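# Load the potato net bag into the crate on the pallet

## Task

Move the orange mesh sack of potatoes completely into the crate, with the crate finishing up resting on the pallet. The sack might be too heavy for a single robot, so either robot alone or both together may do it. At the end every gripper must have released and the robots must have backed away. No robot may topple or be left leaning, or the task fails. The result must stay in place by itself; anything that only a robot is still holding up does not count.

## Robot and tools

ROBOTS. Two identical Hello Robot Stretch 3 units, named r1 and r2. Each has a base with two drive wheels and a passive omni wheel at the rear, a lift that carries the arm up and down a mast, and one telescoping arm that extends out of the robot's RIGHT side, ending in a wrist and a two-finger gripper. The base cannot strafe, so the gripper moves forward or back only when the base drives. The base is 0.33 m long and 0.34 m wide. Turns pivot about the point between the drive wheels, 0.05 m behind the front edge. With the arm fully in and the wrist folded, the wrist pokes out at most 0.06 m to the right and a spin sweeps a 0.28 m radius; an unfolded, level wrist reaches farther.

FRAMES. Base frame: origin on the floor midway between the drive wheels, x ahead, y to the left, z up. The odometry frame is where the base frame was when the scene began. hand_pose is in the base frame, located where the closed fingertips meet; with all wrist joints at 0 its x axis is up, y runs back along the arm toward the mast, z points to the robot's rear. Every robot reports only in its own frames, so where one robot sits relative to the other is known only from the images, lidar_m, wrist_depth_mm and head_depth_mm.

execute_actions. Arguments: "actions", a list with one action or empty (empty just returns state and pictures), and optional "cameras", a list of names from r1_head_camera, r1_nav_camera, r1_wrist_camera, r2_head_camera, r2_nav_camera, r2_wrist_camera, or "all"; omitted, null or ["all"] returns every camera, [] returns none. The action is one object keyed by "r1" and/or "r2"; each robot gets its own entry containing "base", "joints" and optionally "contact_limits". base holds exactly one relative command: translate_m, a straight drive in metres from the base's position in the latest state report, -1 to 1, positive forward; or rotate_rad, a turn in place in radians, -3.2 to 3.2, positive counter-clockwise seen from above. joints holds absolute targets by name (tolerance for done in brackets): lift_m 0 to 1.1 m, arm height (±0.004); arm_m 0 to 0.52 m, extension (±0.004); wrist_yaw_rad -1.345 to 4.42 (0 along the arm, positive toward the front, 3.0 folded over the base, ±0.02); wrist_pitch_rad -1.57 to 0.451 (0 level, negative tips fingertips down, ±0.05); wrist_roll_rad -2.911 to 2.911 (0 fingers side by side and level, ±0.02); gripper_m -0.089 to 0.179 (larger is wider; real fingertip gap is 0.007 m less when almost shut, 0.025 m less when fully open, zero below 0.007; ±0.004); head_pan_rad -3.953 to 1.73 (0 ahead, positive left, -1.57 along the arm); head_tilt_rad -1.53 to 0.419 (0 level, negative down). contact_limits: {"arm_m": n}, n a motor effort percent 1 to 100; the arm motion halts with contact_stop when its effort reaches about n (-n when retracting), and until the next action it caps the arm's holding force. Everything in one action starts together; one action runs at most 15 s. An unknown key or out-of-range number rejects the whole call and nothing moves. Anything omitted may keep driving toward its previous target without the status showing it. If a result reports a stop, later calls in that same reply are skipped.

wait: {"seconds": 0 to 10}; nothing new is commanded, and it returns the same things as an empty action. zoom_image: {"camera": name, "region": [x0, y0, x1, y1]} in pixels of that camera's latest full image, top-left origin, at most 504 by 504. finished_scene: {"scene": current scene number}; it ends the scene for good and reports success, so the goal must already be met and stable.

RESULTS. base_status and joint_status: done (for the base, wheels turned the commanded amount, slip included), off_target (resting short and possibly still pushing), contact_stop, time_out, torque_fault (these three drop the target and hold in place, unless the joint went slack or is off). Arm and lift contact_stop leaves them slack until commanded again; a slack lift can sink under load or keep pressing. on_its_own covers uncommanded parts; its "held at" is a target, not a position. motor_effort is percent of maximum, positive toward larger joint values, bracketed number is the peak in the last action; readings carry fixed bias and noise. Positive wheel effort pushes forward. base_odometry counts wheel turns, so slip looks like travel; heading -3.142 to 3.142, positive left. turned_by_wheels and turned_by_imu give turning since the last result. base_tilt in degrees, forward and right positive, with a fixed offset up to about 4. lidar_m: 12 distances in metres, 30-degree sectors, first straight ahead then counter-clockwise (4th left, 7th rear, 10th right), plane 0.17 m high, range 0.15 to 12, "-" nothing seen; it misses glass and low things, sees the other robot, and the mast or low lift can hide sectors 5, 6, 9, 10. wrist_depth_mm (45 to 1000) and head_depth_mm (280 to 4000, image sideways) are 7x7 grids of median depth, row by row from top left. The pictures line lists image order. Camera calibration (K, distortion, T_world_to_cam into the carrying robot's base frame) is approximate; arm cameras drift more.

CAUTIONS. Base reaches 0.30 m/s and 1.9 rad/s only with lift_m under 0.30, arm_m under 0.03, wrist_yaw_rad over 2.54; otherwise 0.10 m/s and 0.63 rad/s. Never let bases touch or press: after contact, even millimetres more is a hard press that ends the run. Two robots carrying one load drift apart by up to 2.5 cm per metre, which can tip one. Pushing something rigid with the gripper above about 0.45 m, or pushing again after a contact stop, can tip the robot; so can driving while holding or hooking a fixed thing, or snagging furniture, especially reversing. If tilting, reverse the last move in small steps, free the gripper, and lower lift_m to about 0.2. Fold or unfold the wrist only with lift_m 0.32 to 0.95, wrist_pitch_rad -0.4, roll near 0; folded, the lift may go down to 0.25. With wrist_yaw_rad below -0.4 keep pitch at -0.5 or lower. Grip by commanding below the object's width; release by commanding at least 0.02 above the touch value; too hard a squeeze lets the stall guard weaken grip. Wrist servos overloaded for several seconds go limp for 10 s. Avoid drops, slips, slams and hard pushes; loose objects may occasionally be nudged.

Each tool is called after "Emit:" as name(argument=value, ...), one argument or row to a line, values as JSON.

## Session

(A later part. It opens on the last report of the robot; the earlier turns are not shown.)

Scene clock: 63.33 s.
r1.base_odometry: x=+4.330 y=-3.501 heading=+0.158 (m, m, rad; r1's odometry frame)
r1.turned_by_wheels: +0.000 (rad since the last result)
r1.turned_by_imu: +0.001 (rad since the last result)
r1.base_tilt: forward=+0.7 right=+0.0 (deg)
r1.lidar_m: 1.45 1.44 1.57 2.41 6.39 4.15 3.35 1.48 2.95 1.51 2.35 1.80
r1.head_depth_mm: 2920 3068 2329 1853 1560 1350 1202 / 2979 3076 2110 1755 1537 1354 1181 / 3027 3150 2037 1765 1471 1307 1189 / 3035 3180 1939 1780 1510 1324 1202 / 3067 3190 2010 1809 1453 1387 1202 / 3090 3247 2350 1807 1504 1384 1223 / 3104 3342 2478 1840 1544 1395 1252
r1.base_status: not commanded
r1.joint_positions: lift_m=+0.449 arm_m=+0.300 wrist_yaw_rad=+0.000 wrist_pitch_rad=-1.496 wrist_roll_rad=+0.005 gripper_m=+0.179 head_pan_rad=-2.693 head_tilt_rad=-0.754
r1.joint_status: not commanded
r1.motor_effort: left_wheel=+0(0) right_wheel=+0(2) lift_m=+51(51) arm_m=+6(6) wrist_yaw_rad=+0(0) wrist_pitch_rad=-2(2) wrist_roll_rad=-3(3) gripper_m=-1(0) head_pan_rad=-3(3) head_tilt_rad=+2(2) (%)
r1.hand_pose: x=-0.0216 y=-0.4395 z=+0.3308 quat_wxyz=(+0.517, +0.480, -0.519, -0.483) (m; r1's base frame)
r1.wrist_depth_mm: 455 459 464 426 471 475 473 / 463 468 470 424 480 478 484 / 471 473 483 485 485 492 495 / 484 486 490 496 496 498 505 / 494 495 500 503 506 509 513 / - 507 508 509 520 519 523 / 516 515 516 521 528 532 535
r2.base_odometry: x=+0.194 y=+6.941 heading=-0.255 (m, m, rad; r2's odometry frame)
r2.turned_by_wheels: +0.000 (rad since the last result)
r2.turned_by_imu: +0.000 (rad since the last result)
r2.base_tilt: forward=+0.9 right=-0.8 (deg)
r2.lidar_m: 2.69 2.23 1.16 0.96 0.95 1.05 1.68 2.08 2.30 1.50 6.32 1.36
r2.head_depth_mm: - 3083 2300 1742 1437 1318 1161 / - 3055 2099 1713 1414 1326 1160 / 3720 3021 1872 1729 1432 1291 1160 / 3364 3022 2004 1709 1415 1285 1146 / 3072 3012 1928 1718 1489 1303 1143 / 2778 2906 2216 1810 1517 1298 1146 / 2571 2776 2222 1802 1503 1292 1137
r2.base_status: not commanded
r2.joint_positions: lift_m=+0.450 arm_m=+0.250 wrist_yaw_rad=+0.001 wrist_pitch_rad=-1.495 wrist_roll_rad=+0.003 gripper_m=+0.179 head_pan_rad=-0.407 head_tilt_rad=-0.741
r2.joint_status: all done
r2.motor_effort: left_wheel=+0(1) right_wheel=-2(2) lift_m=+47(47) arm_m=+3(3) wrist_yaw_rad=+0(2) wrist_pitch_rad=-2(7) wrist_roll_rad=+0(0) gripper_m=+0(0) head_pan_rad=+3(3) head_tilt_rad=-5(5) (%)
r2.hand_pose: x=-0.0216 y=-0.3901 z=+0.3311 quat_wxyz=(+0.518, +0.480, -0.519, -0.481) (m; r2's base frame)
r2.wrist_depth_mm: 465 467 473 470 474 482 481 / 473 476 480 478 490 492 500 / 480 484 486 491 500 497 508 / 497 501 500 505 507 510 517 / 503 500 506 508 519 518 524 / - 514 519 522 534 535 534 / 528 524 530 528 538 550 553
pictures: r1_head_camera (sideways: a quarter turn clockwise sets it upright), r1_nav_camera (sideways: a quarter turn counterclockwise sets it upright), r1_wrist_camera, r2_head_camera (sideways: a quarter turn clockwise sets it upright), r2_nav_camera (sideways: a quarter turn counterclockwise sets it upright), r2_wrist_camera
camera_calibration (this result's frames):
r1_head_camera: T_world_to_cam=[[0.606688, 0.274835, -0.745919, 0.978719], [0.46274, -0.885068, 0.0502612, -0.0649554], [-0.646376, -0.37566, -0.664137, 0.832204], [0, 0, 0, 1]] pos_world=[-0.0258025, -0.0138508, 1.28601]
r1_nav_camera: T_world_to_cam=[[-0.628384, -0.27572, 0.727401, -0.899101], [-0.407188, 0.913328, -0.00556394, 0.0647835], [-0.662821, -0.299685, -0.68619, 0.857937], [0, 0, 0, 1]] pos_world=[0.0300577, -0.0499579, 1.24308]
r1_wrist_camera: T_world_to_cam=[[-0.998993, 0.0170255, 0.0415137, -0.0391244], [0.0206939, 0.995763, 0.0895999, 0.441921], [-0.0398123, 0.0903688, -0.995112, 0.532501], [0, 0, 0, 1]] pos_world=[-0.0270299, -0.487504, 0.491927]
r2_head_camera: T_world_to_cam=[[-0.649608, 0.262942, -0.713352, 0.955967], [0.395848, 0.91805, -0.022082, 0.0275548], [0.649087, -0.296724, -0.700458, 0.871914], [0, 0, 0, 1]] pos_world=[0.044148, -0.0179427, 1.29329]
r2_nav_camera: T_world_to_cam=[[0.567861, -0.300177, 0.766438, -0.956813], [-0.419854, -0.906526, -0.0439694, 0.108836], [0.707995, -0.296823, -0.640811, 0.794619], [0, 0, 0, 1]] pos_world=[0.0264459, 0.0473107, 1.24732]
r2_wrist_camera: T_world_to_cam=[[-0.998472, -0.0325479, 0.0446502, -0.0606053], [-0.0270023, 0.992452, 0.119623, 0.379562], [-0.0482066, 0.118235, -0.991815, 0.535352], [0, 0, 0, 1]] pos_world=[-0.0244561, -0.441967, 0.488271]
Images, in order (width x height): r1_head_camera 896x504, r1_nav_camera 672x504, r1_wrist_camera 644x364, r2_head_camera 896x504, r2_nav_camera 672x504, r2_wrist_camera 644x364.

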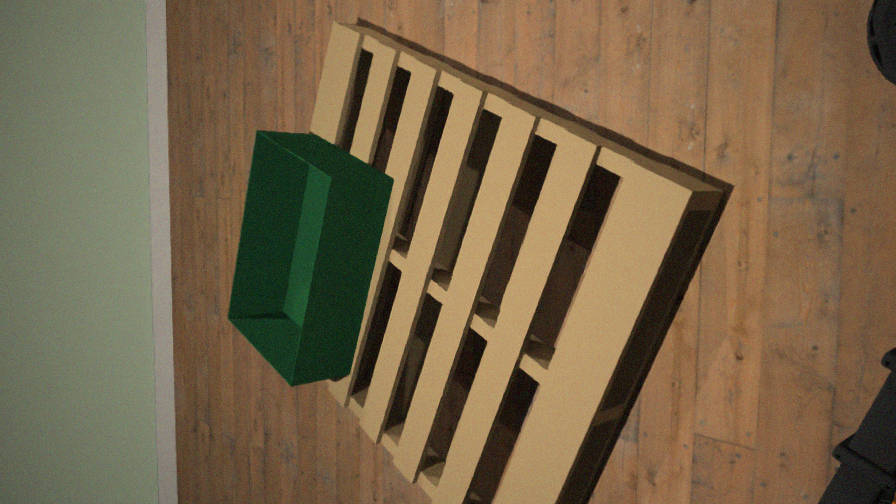

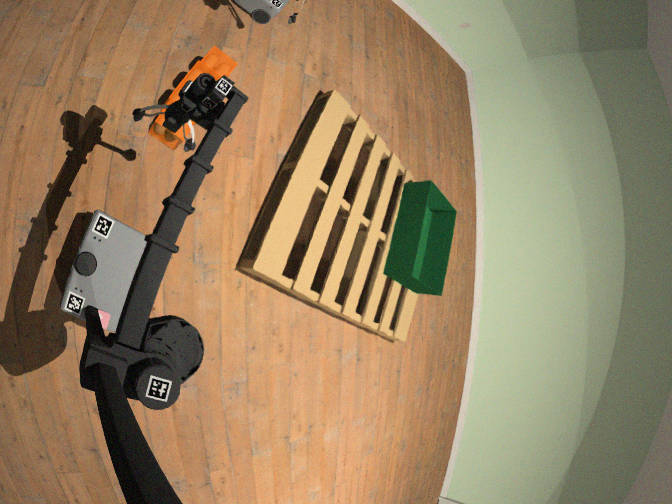

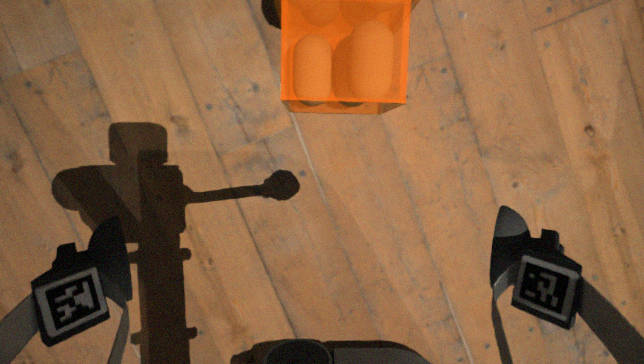

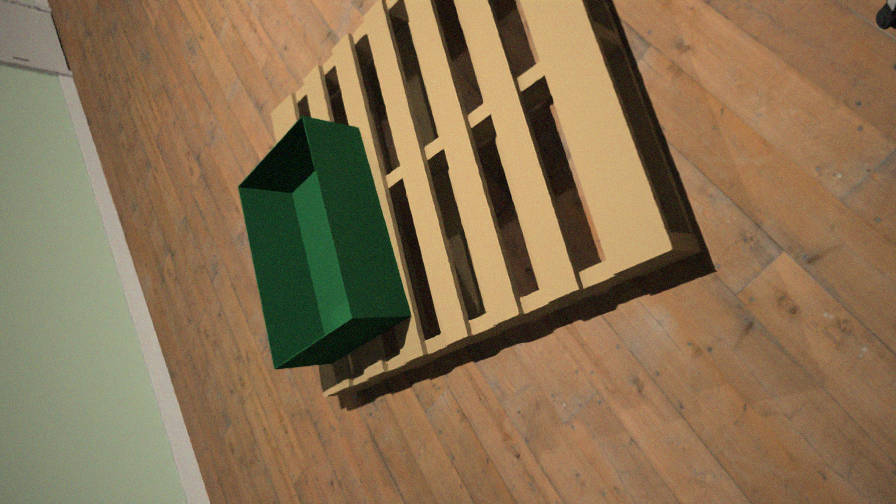

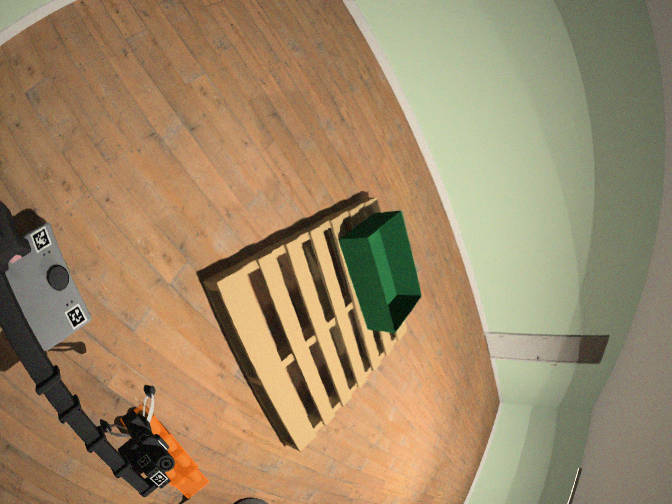

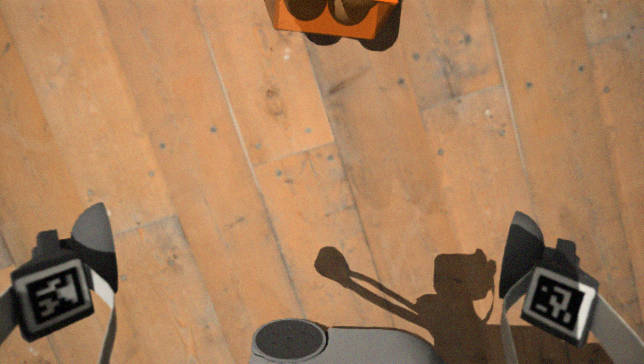

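Emit:
execute_actions(
  actions=[
    {"r1":{"base":{"rotate_rad":0.05},"joints":{"arm_m":0.465,"lift_m":0.34,"head_pan_rad":-1.6,"head_tilt_rad":-1.0}},"r2":{"base":{"translate_m":-0.02},"joints":{"arm_m":0.495,"lift_m":0.34,"head_pan_rad":-1.6,"head_tilt_rad":-1.0}}},
  ],
  cameras=[],
)

Emit:
execute_actions(
  actions=[
    {"r1":{"base":{"translate_m":-0.072},"joints":{"lift_m":0.28}},"r2":{"joints":{"lift_m":0.28}}},
  ],
  cameras=["r1_head_camera","r2_head_camera","r1_wrist_camera","r2_wrist_camera"],
)

Scene clock: 67.50 s.
r1.base_odometry: x=+4.330 y=-3.501 heading=+0.208 (m, m, rad; r1's odometry frame)
r1.turned_by_wheels: +0.050 (rad since the last result)
r1.turned_by_imu: +0.051 (rad since the last result)
r1.base_tilt: forward=+0.6 right=+0.0 (deg)
r1.lidar_m: 1.44 1.44 1.60 2.58 6.35 4.00 1.78 1.48 2.85 1.50 2.35 1.75
r1.head_depth_mm: 2420 2006 1729 1506 1362 1223 1128 / 2441 2017 1736 1533 1361 1231 - / 2410 1999 1312 - 1322 1238 1169 / 1499 1718 1734 1548 1387 1244 1142 / 2294 2067 1792 1566 1399 1258 1143 / 2277 2096 1782 1576 1392 1254 1144 / 2207 2081 1796 1587 1403 1267 1151
r1.base_status: done
r1.joint_positions: lift_m=+0.341 arm_m=+0.465 wrist_yaw_rad=+0.000 wrist_pitch_rad=-1.497 wrist_roll_rad=+0.005 gripper_m=+0.179 head_pan_rad=-1.607 head_tilt_rad=-0.987
r1.joint_status: all done
r1.motor_effort: left_wheel=+0(5) right_wheel=+1(5) lift_m=+20(47) arm_m=+7(7) wrist_yaw_rad=+0(1) wrist_pitch_rad=-2(2) wrist_roll_rad=-3(3) gripper_m=+1(0) head_pan_rad=+3(36) head_tilt_rad=-5(24) (%)
r1.hand_pose: x=-0.0216 y=-0.6043 z=+0.2220 quat_wxyz=(+0.517, +0.480, -0.519, -0.483) (m; r1's base frame)
r1.wrist_depth_mm: 352 355 359 356 311 365 365 / 361 360 365 263 281 370 374 / 365 368 370 369 280 379 380 / 371 374 377 378 332 386 389 / 381 382 384 385 281 396 396 / - 390 395 398 400 403 404 / 398 402 401 404 410 411 415
r2.base_odometry: x=+0.174 y=+6.946 heading=-0.255 (m, m, rad; r2's odometry frame)
r2.turned_by_wheels: +0.000 (rad since the last result)
r2.turned_by_imu: +0.001 (rad since the last result)
r2.base_tilt: forward=+0.9 right=-0.7 (deg)
r2.lidar_m: 2.72 2.21 1.15 0.95 0.94 1.05 1.67 2.05 2.27 1.50 6.35 1.38
r2.head_depth_mm: 2339 2002 1722 1521 1345 1222 1116 / 2375 1973 1697 1504 1347 1213 1120 / 2335 1971 1688 1498 1360 1221 - / 2251 1703 1663 1420 1338 1215 - / 2133 1711 1691 1435 1318 1204 1095 / 2258 1930 1668 1483 1323 1199 1094 / 2264 1917 1660 1469 1315 1189 1090
r2.base_status: done
r2.joint_positions: lift_m=+0.340 arm_m=+0.495 wrist_yaw_rad=+0.000 wrist_pitch_rad=-1.496 wrist_roll_rad=+0.003 gripper_m=+0.179 head_pan_rad=-1.593 head_tilt_rad=-0.987
r2.joint_status: all done
r2.motor_effort: left_wheel=+0(3) right_wheel=-1(7) lift_m=+31(42) arm_m=+3(2) wrist_yaw_rad=+0(1) wrist_pitch_rad=-1(2) wrist_roll_rad=+0(0) gripper_m=+1(1) head_pan_rad=-2(34) head_tilt_rad=-7(27) (%)
r2.hand_pose: x=-0.0216 y=-0.6348 z=+0.2216 quat_wxyz=(+0.518, +0.480, -0.519, -0.482) (m; r2's base frame)
r2.wrist_depth_mm: 357 360 358 317 367 371 376 / 368 367 266 284 374 374 382 / 373 376 375 333 380 386 386 / 383 381 285 277 390 392 394 / 387 387 387 285 402 404 407 / - 399 401 402 409 412 413 / 406 411 414 409 419 423 425
pictures: none
No camera images: the call's "cameras" was empty. Leave "cameras" out to get every camera's image.

Scene clock: 69.27 s.
r1.base_odometry: x=+4.259 y=-3.515 heading=+0.208 (m, m, rad; r1's odometry frame)
r1.turned_by_wheels: +0.000 (rad since the last result)
r1.turned_by_imu: +0.000 (rad since the last result)
r1.base_tilt: forward=+0.6 right=+0.1 (deg)
r1.lidar_m: 1.51 1.51 1.68 2.71 6.35 3.93 1.78 1.42 2.88 0.88 2.37 1.83
r1.head_depth_mm: 2391 2016 1727 1519 1358 1225 1127 / 2433 2024 1728 1535 1378 1255 - / 2420 2032 1755 1577 1336 1243 1165 / 2305 1754 1227 1506 1342 1246 1153 / 1543 1932 1758 1570 1393 1260 1134 / 2282 2113 1797 1573 1399 1255 1138 / 2231 2095 1816 1591 1411 1263 1145
r1.base_status: done
r1.joint_positions: lift_m=+0.281 arm_m=+0.465 wrist_yaw_rad=+0.000 wrist_pitch_rad=-1.497 wrist_roll_rad=+0.005 gripper_m=+0.179 head_pan_rad=-1.607 head_tilt_rad=-0.987
r1.joint_status: all done
r1.motor_effort: left_wheel=-1(5) right_wheel=+1(3) lift_m=+20(22) arm_m=+6(7) wrist_yaw_rad=+0(0) wrist_pitch_rad=-1(2) wrist_roll_rad=-3(3) gripper_m=-1(0) head_pan_rad=+4(3) head_tilt_rad=-6(5) (%)
r1.hand_pose: x=-0.0216 y=-0.6043 z=+0.1620 quat_wxyz=(+0.517, +0.480, -0.519, -0.483) (m; r1's base frame)
r1.wrist_depth_mm: 296 297 204 258 303 307 309 / 301 305 200 221 215 312 315 / 307 309 213 258 317 320 320 / 314 314 318 272 323 324 327 / 318 320 322 217 328 330 332 / - 331 329 235 337 338 342 / 333 336 337 341 341 343 346
r2.base_odometry: x=+0.174 y=+6.946 heading=-0.255 (m, m, rad; r2's odometry frame)
r2.turned_by_wheels: +0.000 (rad since the last result)
r2.turned_by_imu: +0.000 (rad since the last result)
r2.base_tilt: forward=+0.7 right=-0.7 (deg)
r2.lidar_m: 2.72 2.21 1.15 0.95 0.94 1.05 1.67 2.05 2.27 0.93 6.33 1.37
r2.head_depth_mm: 2365 1984 1706 1517 1351 1222 1113 / 2339 1980 1709 1498 1347 1219 1127 / 2333 1966 1706 1508 1350 1229 - / 2305 1884 1668 1363 1332 1213 - / 1470 1651 1656 1445 1318 1208 1099 / 2178 1878 1675 1481 1324 1196 1089 / 2259 1913 1666 1476 1310 1193 1099
r2.base_status: not commanded
r2.joint_positions: lift_m=+0.280 arm_m=+0.495 wrist_yaw_rad=+0.000 wrist_pitch_rad=-1.496 wrist_roll_rad=+0.003 gripper_m=+0.179 head_pan_rad=-1.593 head_tilt_rad=-0.987
r2.joint_status: all done
r2.motor_effort: left_wheel=+1(1) right_wheel=-2(2) lift_m=+32(32) arm_m=+3(2) wrist_yaw_rad=+0(0) wrist_pitch_rad=-1(1) wrist_roll_rad=+0(0) gripper_m=+0(0) head_pan_rad=-2(2) head_tilt_rad=-7(6) (%)
r2.hand_pose: x=-0.0216 y=-0.6348 z=+0.1616 quat_wxyz=(+0.518, +0.480, -0.519, -0.482) (m; r2's base frame)
r2.wrist_depth_mm: 301 302 199 251 201 312 312 / 308 306 206 254 207 318 321 / 312 312 315 280 322 325 329 / 319 320 211 219 328 332 336 / 324 326 214 220 332 339 341 / - 337 336 339 342 343 349 / 340 340 344 346 346 353 356
pictures: r1_head_camera (sideways: a quarter turn clockwise sets it upright), r1_wrist_camera, r2_head_camera (sideways: a quarter turn clockwise sets it upright), r2_wrist_camera
camera_calibration (this result's frames):
r1_head_camera: T_world_to_cam=[[0.0452201, 0.818994, -0.572017, 0.755542], [0.99828, -0.0156576, 0.0564998, -0.0763279], [0.0373167, -0.573588, -0.818294, 1.0285], [0, 0, 0, 1]] pos_world=[0.00365067, -0.0300427, 1.27811]
r1_wrist_camera: T_world_to_cam=[[-0.998992, 0.0170102, 0.041531, -0.0293245], [0.0207163, 0.995681, 0.0905036, 0.620913], [-0.0398121, 0.0912727, -0.99503, 0.379971], [0, 0, 0, 1]] pos_world=[-0.0270305, -0.652414, 0.323106]
r2_head_camera: T_world_to_cam=[[0.00317649, 0.853536, -0.521024, 0.701396], [0.999629, -0.0168002, -0.0214275, 0.0230127], [-0.0270425, -0.520763, -0.853273, 1.07474], [0, 0, 0, 1]] pos_world=[0.0038314, -0.0385974, 1.28298]
r2_wrist_camera: T_world_to_cam=[[-0.998498, -0.0318176, 0.0446067, -0.0605254], [-0.0262152, 0.992307, 0.120991, 0.642344], [-0.0481132, 0.11964, -0.991651, 0.397015], [0, 0, 0, 1]] pos_world=[-0.0244937, -0.686827, 0.318682]
Images, in order (width x height): r1_head_camera 896x504, r1_wrist_camera 644x364, r2_head_camera 896x504, r2_wrist_camera 644x364.

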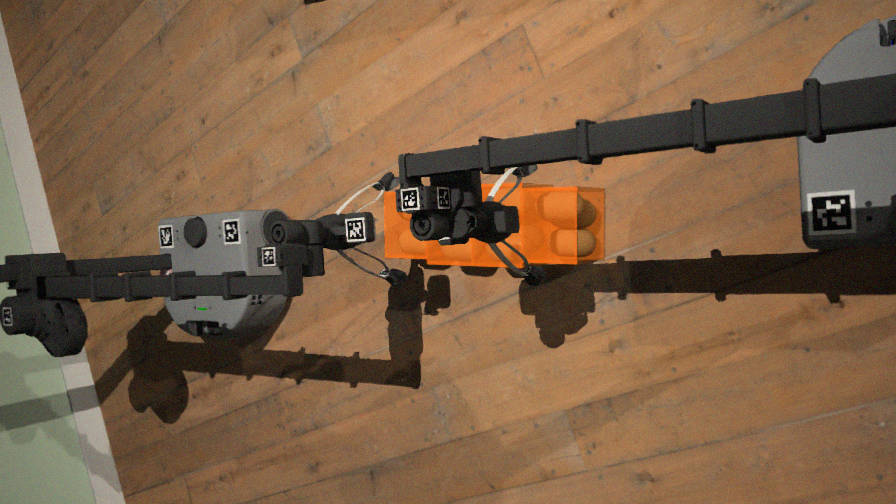

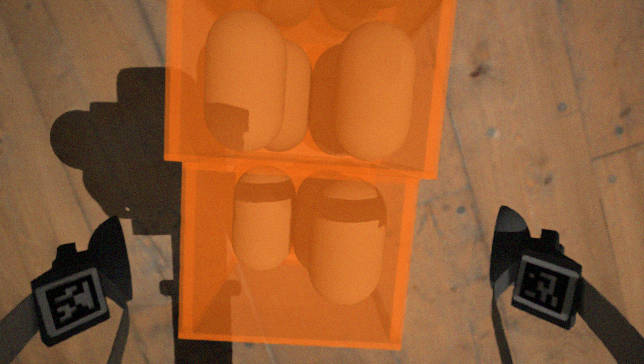

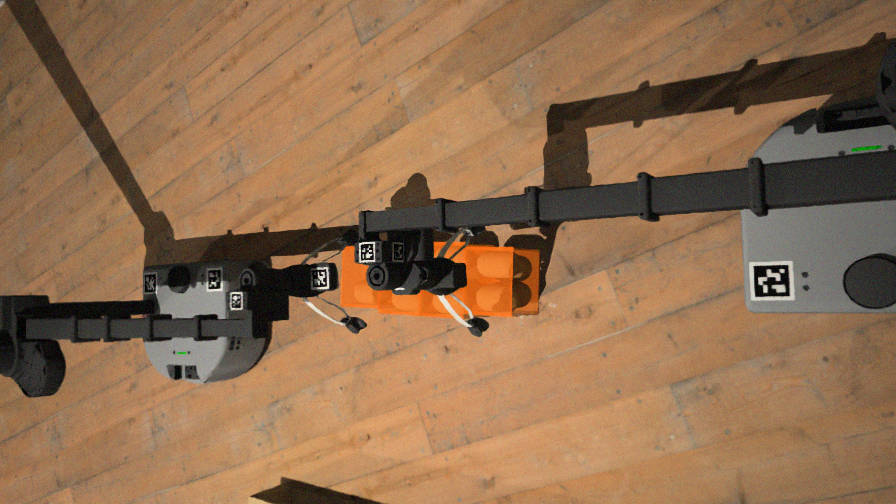

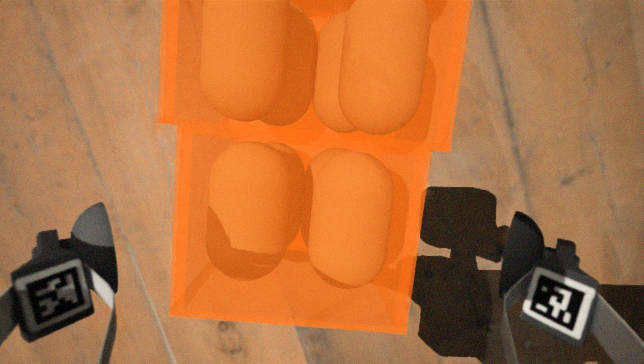

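Emit:
execute_actions(
  actions=[
    {"r1":{"base":{"translate_m":0.006},"joints":{"lift_m":0.235,"arm_m":0.455,"wrist_yaw_rad":-0.06}},"r2":{"base":{"translate_m":0.006},"joints":{"lift_m":0.235,"arm_m":0.5,"wrist_yaw_rad":-0.08}}},
  ],
  cameras=["r1_wrist_camera","r2_wrist_camera"],
)

Scene clock: 71.07 s.
r1.base_odometry: x=+4.265 y=-3.514 heading=+0.207 (m, m, rad; r1's odometry frame)
r1.turned_by_wheels: +0.000 (rad since the last result)
r1.turned_by_imu: +0.000 (rad since the last result)
r1.base_tilt: forward=+0.7 right=+0.0 (deg)
r1.lidar_m: 1.51 1.50 1.68 2.69 6.34 3.96 1.78 1.42 2.88 0.89 2.37 1.82
r1.head_depth_mm: 2396 2001 1714 1522 1358 1224 1135 / 2407 2029 1747 1536 1369 1238 - / 2447 2034 1744 1526 1317 1242 1164 / 2280 1731 1264 1495 1350 1248 1149 / 2226 1981 1781 1562 1404 1247 1136 / 2306 2120 1795 1570 1393 1251 1143 / 2227 2095 1792 1583 1402 1262 1144
r1.base_status: done
r1.joint_positions: lift_m=+0.236 arm_m=+0.455 wrist_yaw_rad=-0.058 wrist_pitch_rad=-1.497 wrist_roll_rad=+0.005 gripper_m=+0.179 head_pan_rad=-1.607 head_tilt_rad=-0.987
r1.joint_status: all done
r1.motor_effort: left_wheel=-1(1) right_wheel=+1(4) lift_m=+19(20) arm_m=-7(8) wrist_yaw_rad=-2(2) wrist_pitch_rad=-1(1) wrist_roll_rad=-3(3) gripper_m=-1(0) head_pan_rad=+3(3) head_tilt_rad=-5(5) (%)
r1.hand_pose: x=-0.0213 y=-0.5952 z=+0.1170 quat_wxyz=(+0.503, +0.465, -0.533, -0.498) (m; r1's base frame)
r1.wrist_depth_mm: 254 255 152 207 154 263 264 / 259 260 154 207 157 267 270 / 264 265 174 225 270 274 274 / 268 269 270 222 274 278 281 / 274 275 224 183 179 282 284 / - 282 282 186 287 289 290 / 285 287 288 291 296 296 297
r2.base_odometry: x=+0.180 y=+6.944 heading=-0.255 (m, m, rad; r2's odometry frame)
r2.turned_by_wheels: +0.000 (rad since the last result)
r2.turned_by_imu: +0.000 (rad since the last result)
r2.base_tilt: forward=+0.6 right=-0.7 (deg)
r2.lidar_m: 2.70 2.22 1.16 0.95 0.95 1.05 1.68 2.06 2.28 0.94 6.31 1.37
r2.head_depth_mm: 2390 1987 1716 1518 1354 1218 1111 / 2311 1975 1699 1507 1345 1205 1125 / 2297 1969 1709 1502 1337 1225 - / 2328 1858 1622 1353 1331 1219 - / 1489 1655 1631 1462 1314 1206 1097 / 2211 1916 1667 1473 1311 1191 1091 / 2236 1919 1651 1476 1313 1190 1089
r2.base_status: done
r2.joint_positions: lift_m=+0.235 arm_m=+0.500 wrist_yaw_rad=-0.078 wrist_pitch_rad=-1.496 wrist_roll_rad=+0.003 gripper_m=+0.179 head_pan_rad=-1.593 head_tilt_rad=-0.987
r2.joint_status: all done
r2.motor_effort: left_wheel=+1(5) right_wheel=-2(6) lift_m=+32(32) arm_m=+2(3) wrist_yaw_rad=-1(1) wrist_pitch_rad=-1(1) wrist_roll_rad=+0(0) gripper_m=+0(0) head_pan_rad=-2(2) head_tilt_rad=-6(6) (%)
r2.hand_pose: x=-0.0212 y=-0.6397 z=+0.1166 quat_wxyz=(+0.499, +0.460, -0.537, -0.502) (m; r2's base frame)
r2.wrist_depth_mm: 257 258 155 208 157 268 270 / 263 264 158 212 160 272 273 / 268 270 230 272 275 277 279 / 272 275 170 224 281 284 287 / 278 279 166 175 172 290 292 / - 285 169 179 177 296 301 / 292 292 296 297 301 303 306
pictures: r1_wrist_camera, r2_wrist_camera
camera_calibration (this result's frames):
r1_wrist_camera: T_world_to_cam=[[-0.99632, 0.0749753, 0.0415327, 0.00724774], [0.0784856, 0.992792, 0.0905773, 0.615386], [-0.0344423, 0.0935037, -0.995023, 0.335822], [0, 0, 0, 1]] pos_world=[-0.0295115, -0.642895, 0.278109]
r2_wrist_camera: T_world_to_cam=[[-0.997947, 0.0459693, 0.0446048, -0.00851694], [0.0510752, 0.991331, 0.121053, 0.653749], [-0.0386534, 0.123083, -0.991643, 0.355414], [0, 0, 0, 1]] pos_world=[-0.0281519, -0.691436, 0.273686]
Images, in order (width x height): r1_wrist_camera 644x364, r2_wrist_camera 644x364.

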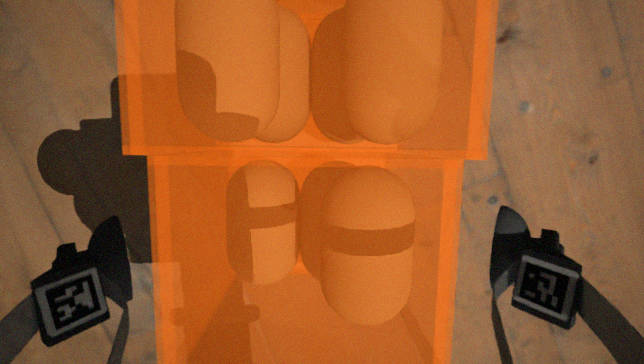

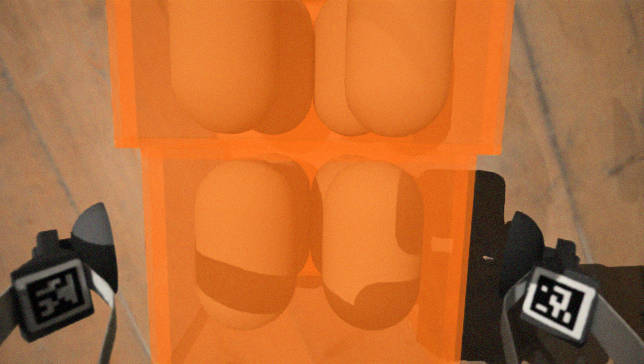

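Emit:
execute_actions(
  actions=[
    {"r1":{"joints":{"lift_m":0.15}},"r2":{"joints":{"lift_m":0.15}}},
  ],
  cameras=["r1_head_camera","r2_head_camera","r1_wrist_camera","r2_wrist_camera"],
)

Emit:
execute_actions(
  actions=[
    {"r1":{"joints":{"gripper_m":0.0}},"r2":{"joints":{"gripper_m":0.0}}},
  ],
  cameras=[],
)

Emit:
execute_actions(
  actions=[
    {"r1":{"joints":{"lift_m":0.2}},"r2":{"joints":{"lift_m":0.2}}},
  ],
  cameras=["r1_head_camera","r2_head_camera","r1_wrist_camera","r2_wrist_camera"],
)

Scene clock: 73.70 s.
r1.base_odometry: x=+4.265 y=-3.514 heading=+0.208 (m, m, rad; r1's odometry frame)
r1.turned_by_wheels: +0.000 (rad since the last result)
r1.turned_by_imu: +0.002 (rad since the last result)
r1.base_tilt: forward=+0.5 right=+0.0 (deg)
r1.lidar_m: 1.51 1.50 1.68 2.69 6.36 3.92 1.77 1.43 2.87 1.50 2.38 1.81
r1.head_depth_mm: 2397 2010 1744 1527 1357 1227 1132 / 2392 2015 1728 1526 1368 1233 - / 2417 2026 1761 1543 1333 1242 1159 / 2322 1707 1307 1513 1345 1237 1147 / 2272 1993 1778 1547 1389 1252 1140 / 2281 2077 1782 1582 1394 1261 1148 / 2217 2123 1822 1577 1409 1267 1148
r1.base_status: not commanded
r1.joint_positions: lift_m=+0.198 arm_m=+0.455 wrist_yaw_rad=-0.060 wrist_pitch_rad=-1.501 wrist_roll_rad=+0.005 gripper_m=+0.179 head_pan_rad=-1.606 head_tilt_rad=-0.988
r1.joint_status: lift_m contact_stop (moved -0.038 of -0.086)
r1.on_its_own: lift_m is slack since a contact_stop, until your next command for it (your +0.150 is given up)
r1.motor_effort: left_wheel=+1(4) right_wheel=-4(6) lift_m=+35(36) arm_m=-8(7) wrist_yaw_rad=+0(2) wrist_pitch_rad=+0(5) wrist_roll_rad=-3(3) gripper_m=-2(1) head_pan_rad=+3(3) head_tilt_rad=-5(5) (%)
r1.hand_pose: x=-0.0213 y=-0.5942 z=+0.0793 quat_wxyz=(+0.501, +0.465, -0.532, -0.499) (m; r1's base frame)
r1.wrist_depth_mm: 221 220 119 172 119 227 228 / 226 225 122 174 121 232 233 / 229 230 142 191 136 237 238 / 233 235 234 191 237 240 242 / 238 239 183 184 128 244 248 / - 245 192 187 130 250 252 / 250 249 251 251 134 256 258
r2.base_odometry: x=+0.180 y=+6.944 heading=-0.255 (m, m, rad; r2's odometry frame)
r2.turned_by_wheels: +0.000 (rad since the last result)
r2.turned_by_imu: +0.001 (rad since the last result)
r2.base_tilt: forward=+0.8 right=-0.7 (deg)
r2.lidar_m: 2.71 2.22 1.16 0.95 0.95 1.05 1.68 2.06 2.28 1.50 6.33 1.37
r2.head_depth_mm: 2354 1998 1721 1524 1356 1216 1119 / 2357 1974 1716 1498 1354 1220 1125 / 2344 1970 1699 1495 1341 1217 - / 2278 1865 1635 1391 1334 1213 - / 1536 1659 1649 1461 1331 1197 1099 / 2213 1908 1672 1477 1319 1197 1093 / 2227 1910 1669 1482 1320 1199 1088
r2.base_status: not commanded
r2.joint_positions: lift_m=+0.199 arm_m=+0.500 wrist_yaw_rad=-0.078 wrist_pitch_rad=-1.498 wrist_roll_rad=+0.003 gripper_m=+0.179 head_pan_rad=-1.594 head_tilt_rad=-0.988
r2.joint_status: lift_m contact_stop (moved -0.036 of -0.085)
r2.on_its_own: lift_m is slack since a contact_stop, until your next command for it (your +0.150 is given up)
r2.motor_effort: left_wheel=+2(3) right_wheel=-6(7) lift_m=+38(38) arm_m=+2(3) wrist_yaw_rad=-2(1) wrist_pitch_rad=-1(1) wrist_roll_rad=+0(0) gripper_m=-1(2) head_pan_rad=-2(2) head_tilt_rad=-6(7) (%)
r2.hand_pose: x=-0.0212 y=-0.6394 z=+0.0805 quat_wxyz=(+0.498, +0.460, -0.537, -0.502) (m; r2's base frame)
r2.wrist_depth_mm: 224 127 123 175 122 233 233 / 227 227 127 179 126 237 239 / 235 234 184 238 148 241 243 / 239 240 139 193 143 245 248 / 241 242 129 144 130 251 253 / - 251 131 146 132 257 258 / 255 254 134 257 136 265 266
pictures: r1_head_camera (sideways: a quarter turn clockwise sets it upright), r1_wrist_camera, r2_head_camera (sideways: a quarter turn clockwise sets it upright), r2_wrist_camera
camera_calibration (this result's frames):
r1_head_camera: T_world_to_cam=[[0.044752, 0.819574, -0.571223, 0.75451], [0.998287, -0.0151177, 0.0565196, -0.0763536], [0.0376864, -0.572773, -0.818847, 1.02922], [0, 0, 0, 1]] pos_world=[0.00366938, -0.0300212, 1.27808]
r1_wrist_camera: T_world_to_cam=[[-0.996153, 0.0771283, 0.0415981, 0.0100876], [0.0807699, 0.992248, 0.0944455, 0.617217], [-0.0339913, 0.0974421, -0.994661, 0.300547], [0, 0, 0, 1]] pos_world=[-0.0295879, -0.642496, 0.240229]
r2_head_camera: T_world_to_cam=[[0.00393342, 0.854007, -0.520247, 0.70038], [0.999615, -0.0176544, -0.0214227, 0.0230064], [-0.0274798, -0.519962, -0.853747, 1.07536], [0, 0, 0, 1]] pos_world=[0.00379807, -0.0385782, 1.28294]
r2_wrist_camera: T_world_to_cam=[[-0.997941, 0.0461454, 0.0445564, -0.00677177], [0.0513031, 0.991133, 0.122568, 0.657541], [-0.0385054, 0.124602, -0.991459, 0.320483], [0, 0, 0, 1]] pos_world=[-0.0281514, -0.691331, 0.237454]
Images, in order (width x height): r1_head_camera 896x504, r1_wrist_camera 644x364, r2_head_camera 896x504, r2_wrist_camera 644x364.

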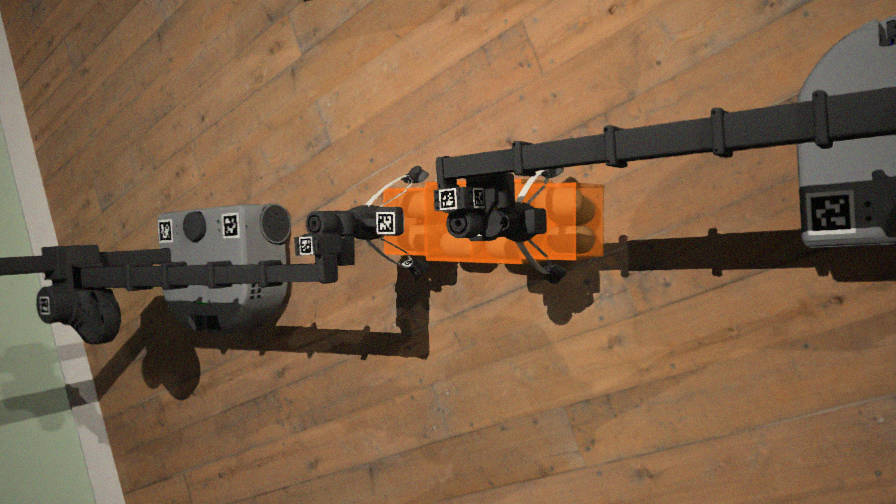

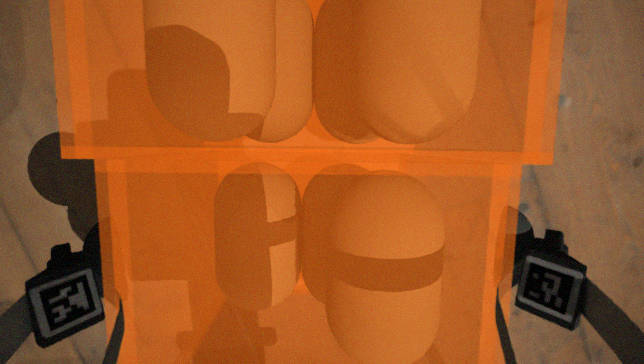

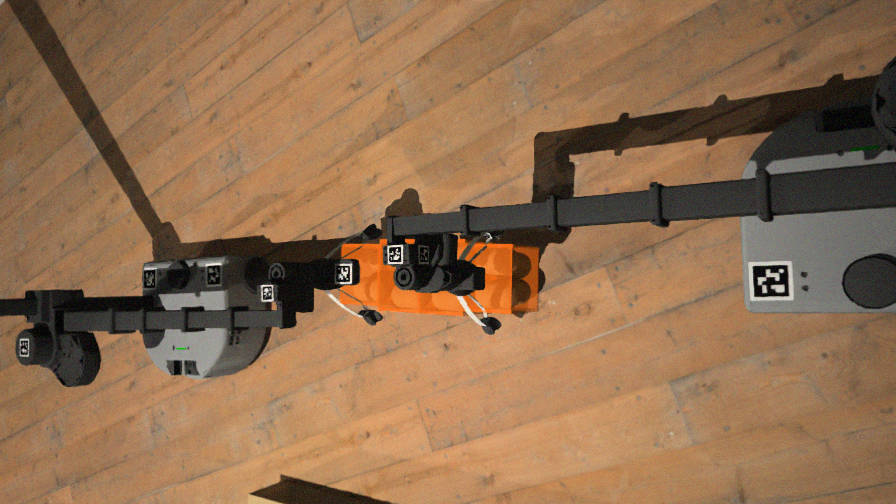

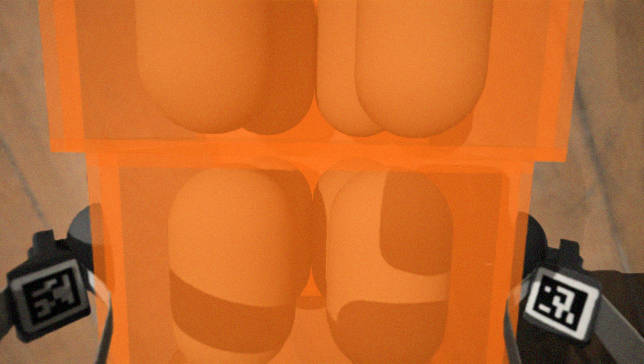

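not run: a stop came earlier in this reply.

not run: a stop came earlier in this reply.

The pads are on the sides, as deep as the fingers allow. Try gripping.

Emit:
execute_actions(
  actions=[
    {"r1":{"joints":{"gripper_m":0.03,"lift_m":0.199}},"r2":{"joints":{"gripper_m":0.03,"lift_m":0.2}}},
  ],
  cameras=["r1_wrist_camera","r2_wrist_camera"],
)

Emit:
execute_actions(
  actions=[
    {"r1":{"joints":{"lift_m":0.23}},"r2":{"joints":{"lift_m":0.23}}},
  ],
  cameras=["r1_head_camera","r1_wrist_camera","r2_wrist_camera"],
)

Scene clock: 76.63 s.
r1.base_odometry: x=+4.265 y=-3.514 heading=+0.208 (m, m, rad; r1's odometry frame)
r1.turned_by_wheels: +0.000 (rad since the last result)
r1.turned_by_imu: +0.001 (rad since the last result)
r1.base_tilt: forward=+0.5 right=-0.3 (deg)
r1.lidar_m: 1.50 1.50 1.67 2.70 6.35 3.94 1.77 1.43 2.87 1.65 2.37 1.82
r1.head_depth_mm: 2396 2030 1743 1524 1362 1237 1133 / 2464 2030 1751 1550 1371 1242 - / 2447 2061 1766 1538 1324 1242 1165 / 2294 1726 1304 1514 1350 1249 1142 / 2304 1998 1792 1570 1393 1251 1139 / 2318 2114 1804 1578 1396 1258 1146 / 2233 2124 1822 1586 1412 1266 1151
r1.base_status: not commanded
r1.joint_positions: lift_m=+0.200 arm_m=+0.455 wrist_yaw_rad=-0.063 wrist_pitch_rad=-1.504 wrist_roll_rad=+0.006 gripper_m=+0.032 head_pan_rad=-1.606 head_tilt_rad=-0.988
r1.joint_status: all done
r1.motor_effort: left_wheel=+0(5) right_wheel=+0(6) lift_m=+16(39) arm_m=-7(7) wrist_yaw_rad=+2(3) wrist_pitch_rad=+2(7) wrist_roll_rad=-4(5) gripper_m=-39(98) head_pan_rad=+3(3) head_tilt_rad=-5(5) (%)
r1.hand_pose: x=-0.0212 y=-0.5935 z=+0.0812 quat_wxyz=(+0.499, +0.465, -0.532, -0.501) (m; r1's base frame)
r1.wrist_depth_mm: 228 230 126 179 126 234 236 / 233 234 129 181 130 238 239 / 237 239 149 197 146 242 245 / 241 241 242 197 244 247 249 / 246 247 190 191 135 252 253 / 250 253 251 194 137 - 260 / 256 257 257 260 147 262 265
r2.base_odometry: x=+0.180 y=+6.944 heading=-0.255 (m, m, rad; r2's odometry frame)
r2.turned_by_wheels: +0.000 (rad since the last result)
r2.turned_by_imu: +0.001 (rad since the last result)
r2.base_tilt: forward=+0.7 right=-0.7 (deg)
r2.lidar_m: 2.71 2.22 1.16 0.95 0.95 1.05 1.68 2.06 2.29 1.50 6.31 1.37
r2.head_depth_mm: 2362 1993 1721 1506 1358 1225 1114 / 2331 1969 1713 1516 1346 1213 1120 / 2310 1954 1709 1504 1333 1223 - / 2324 1855 1636 - 1331 1221 - / 1545 1692 1657 1456 1322 1203 1095 / 2200 1935 1665 1476 1321 1198 1095 / 2235 1910 1658 1470 1313 1194 1094
r2.base_status: not commanded
r2.joint_positions: lift_m=+0.201 arm_m=+0.500 wrist_yaw_rad=-0.078 wrist_pitch_rad=-1.503 wrist_roll_rad=+0.003 gripper_m=+0.033 head_pan_rad=-1.594 head_tilt_rad=-0.989
r2.joint_status: all done
r2.on_its_own: gripper_m is held at +0.034, not at your +0.030, by its stall guard, which is still easing
r2.motor_effort: left_wheel=+1(2) right_wheel=-1(8) lift_m=+11(40) arm_m=+2(1) wrist_yaw_rad=-2(1) wrist_pitch_rad=+1(1) wrist_roll_rad=+0(0) gripper_m=-8(100) head_pan_rad=-2(2) head_tilt_rad=-6(6) (%)
r2.hand_pose: x=-0.0211 y=-0.6380 z=+0.0823 quat_wxyz=(+0.497, +0.462, -0.535, -0.504) (m; r2's base frame)
r2.wrist_depth_mm: 228 229 127 180 127 235 238 / 235 233 131 183 131 241 243 / 238 240 196 242 152 246 247 / 243 246 142 195 147 250 254 / 248 250 134 150 136 256 259 / - 254 136 152 138 - 264 / 259 260 140 264 142 268 272
pictures: r1_wrist_camera, r2_wrist_camera
camera_calibration (this result's frames):
r1_wrist_camera: T_world_to_cam=[[-0.995866, 0.0807662, 0.0415672, 0.0121832], [0.0844771, 0.991691, 0.0970179, 0.615907], [-0.033386, 0.100128, -0.994414, 0.303935], [0, 0, 0, 1]] pos_world=[-0.02975, -0.642206, 0.241977]
r2_wrist_camera: T_world_to_cam=[[-0.99794, 0.0463138, 0.0443864, -0.00668614], [0.051654, 0.990443, 0.127887, 0.655077], [-0.0380393, 0.129916, -0.990795, 0.325493], [0, 0, 0, 1]] pos_world=[-0.0281282, -0.690793, 0.239018]
Images, in order (width x height): r1_wrist_camera 644x364, r2_wrist_camera 644x364.

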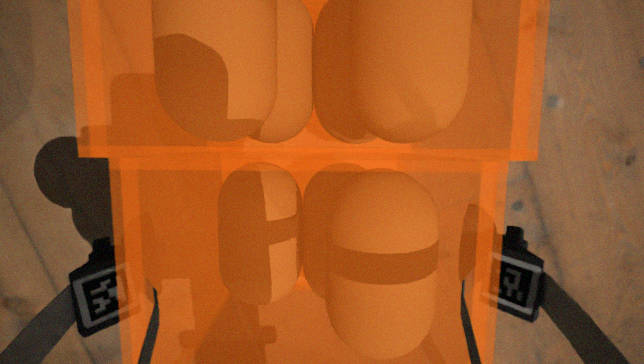

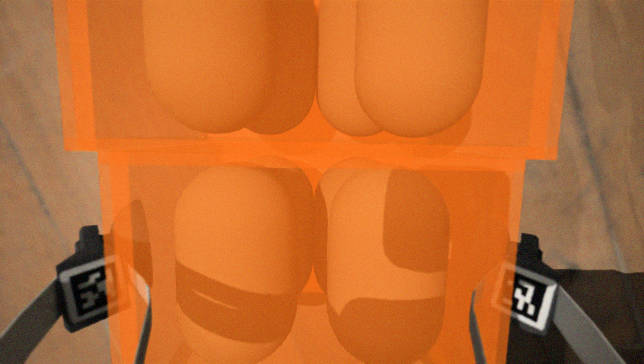

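Scene clock: 78.10 s.
r1.base_odometry: x=+4.265 y=-3.514 heading=+0.208 (m, m, rad; r1's odometry frame)
r1.turned_by_wheels: +0.000 (rad since the last result)
r1.turned_by_imu: +0.000 (rad since the last result)
r1.base_tilt: forward=+0.6 right=+0.0 (deg)
r1.lidar_m: 1.50 1.50 1.67 2.70 6.35 3.94 1.78 1.42 2.88 1.50 2.37 1.81
r1.head_depth_mm: 2375 2010 1729 1516 1359 1225 1132 / 2400 2010 1742 1532 1365 1236 - / 2419 2038 1756 1549 1328 1236 1157 / 2259 1694 1235 1494 1346 1245 1139 / 2290 1979 1778 1559 1390 1250 1135 / 2289 2097 1791 1565 1389 1250 1145 / 2230 2101 1809 1573 1398 1258 1148
r1.base_status: not commanded
r1.joint_positions: lift_m=+0.229 arm_m=+0.455 wrist_yaw_rad=-0.062 wrist_pitch_rad=-1.481 wrist_roll_rad=+0.004 gripper_m=+0.042 head_pan_rad=-1.606 head_tilt_rad=-0.989
r1.joint_status: all done
r1.on_its_own: gripper_m is held at +0.042, not at your +0.030, by its stall guard, which is still easing
r1.motor_effort: left_wheel=+0(3) right_wheel=+0(7) lift_m=+62(65) arm_m=-7(7) wrist_yaw_rad=+1(2) wrist_pitch_rad=-10(11) wrist_roll_rad=-3(4) gripper_m=-15(38) head_pan_rad=+3(3) head_tilt_rad=-4(5) (%)
r1.hand_pose: x=-0.0216 y=-0.5992 z=+0.1103 quat_wxyz=(+0.506, +0.460, -0.537, -0.494) (m; r1's base frame)
r1.wrist_depth_mm: 247 250 138 198 141 258 258 / 253 254 138 194 140 263 262 / 258 259 156 198 158 265 268 / 261 262 262 204 266 271 273 / 265 267 193 193 138 276 279 / 269 - 271 196 139 - 283 / 275 275 279 280 150 286 288
r2.base_odometry: x=+0.180 y=+6.944 heading=-0.255 (m, m, rad; r2's odometry frame)
r2.turned_by_wheels: +0.000 (rad since the last result)
r2.turned_by_imu: +0.000 (rad since the last result)
r2.base_tilt: forward=+0.8 right=-0.7 (deg)
r2.lidar_m: 2.70 2.22 1.15 0.95 0.95 1.05 1.68 2.05 2.28 1.50 6.34 1.37
r2.head_depth_mm: 2341 1987 1717 1516 1345 1223 1120 / 2321 1957 1708 1497 1349 1215 1126 / 2284 1970 1689 1500 1340 1226 - / 2314 1853 1623 1329 1318 1217 - / 1503 1672 1632 1459 1313 1194 1096 / 2198 1920 1682 1482 1326 1201 1092 / 2238 1896 1668 1472 1310 1183 1091
r2.base_status: not commanded
r2.joint_positions: lift_m=+0.229 arm_m=+0.500 wrist_yaw_rad=-0.078 wrist_pitch_rad=-1.488 wrist_roll_rad=+0.003 gripper_m=+0.043 head_pan_rad=-1.594 head_tilt_rad=-0.989
r2.joint_status: all done
r2.on_its_own: gripper_m is held at +0.042, not at your +0.030, by its stall guard, which is still easing
r2.motor_effort: left_wheel=+1(1) right_wheel=-1(2) lift_m=+61(63) arm_m=+2(2) wrist_yaw_rad=-1(1) wrist_pitch_rad=-4(4) wrist_roll_rad=+0(0) gripper_m=-22(45) head_pan_rad=-3(2) head_tilt_rad=-6(6) (%)
r2.hand_pose: x=-0.0214 y=-0.6420 z=+0.1106 quat_wxyz=(+0.501, +0.457, -0.539, -0.500) (m; r2's base frame)
r2.wrist_depth_mm: 250 250 138 197 140 261 261 / 254 257 140 195 142 265 267 / 261 262 193 206 199 272 274 / 264 267 146 201 154 276 277 / 268 270 137 152 139 279 285 / - 278 139 153 140 - 290 / 283 284 143 288 145 294 295
pictures: r1_head_camera (sideways: a quarter turn clockwise sets it upright), r1_wrist_camera, r2_wrist_camera
camera_calibration (this result's frames):
r1_head_camera: T_world_to_cam=[[0.0444255, 0.820064, -0.570545, 0.753629], [0.998292, -0.0147465, 0.0565364, -0.0763754], [0.0379499, -0.572082, -0.819318, 1.02983], [0, 0, 0, 1]] pos_world=[0.00368264, -0.0300025, 1.27806]
r1_wrist_camera: T_world_to_cam=[[-0.996027, 0.0789012, 0.041288, 0.00998394], [0.081828, 0.993836, 0.0747938, 0.622468], [-0.0351322, 0.0778751, -0.996344, 0.320298], [0, 0, 0, 1]] pos_world=[-0.0297383, -0.644362, 0.272158]
r2_wrist_camera: T_world_to_cam=[[-0.997886, 0.0470068, 0.0448715, -0.00767453], [0.0518069, 0.992287, 0.112614, 0.658301], [-0.0392319, 0.1147, -0.992625, 0.344454], [0, 0, 0, 1]] pos_world=[-0.0282492, -0.692372, 0.268124]
Images, in order (width x height): r1_head_camera 896x504, r1_wrist_camera 644x364, r2_wrist_camera 644x364.

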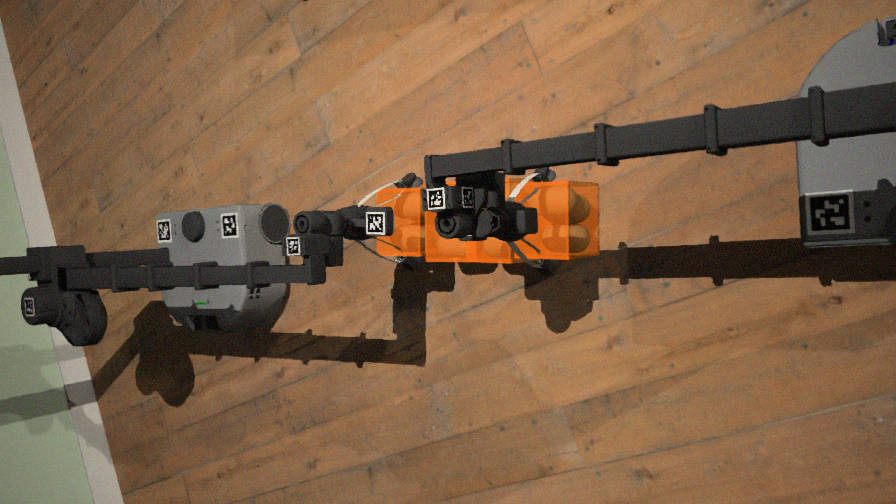

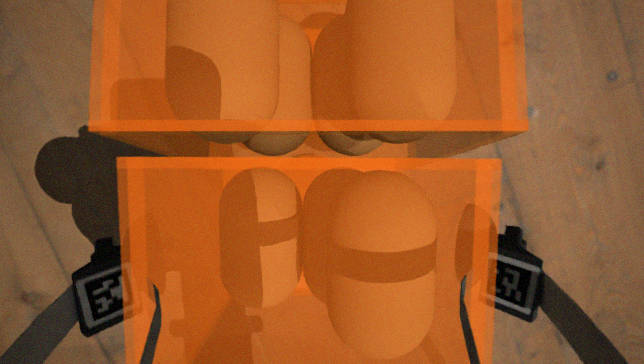

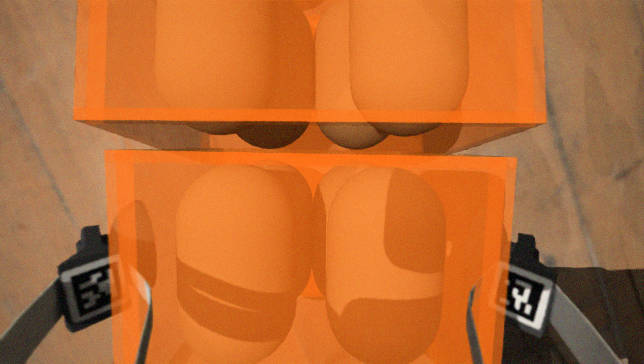

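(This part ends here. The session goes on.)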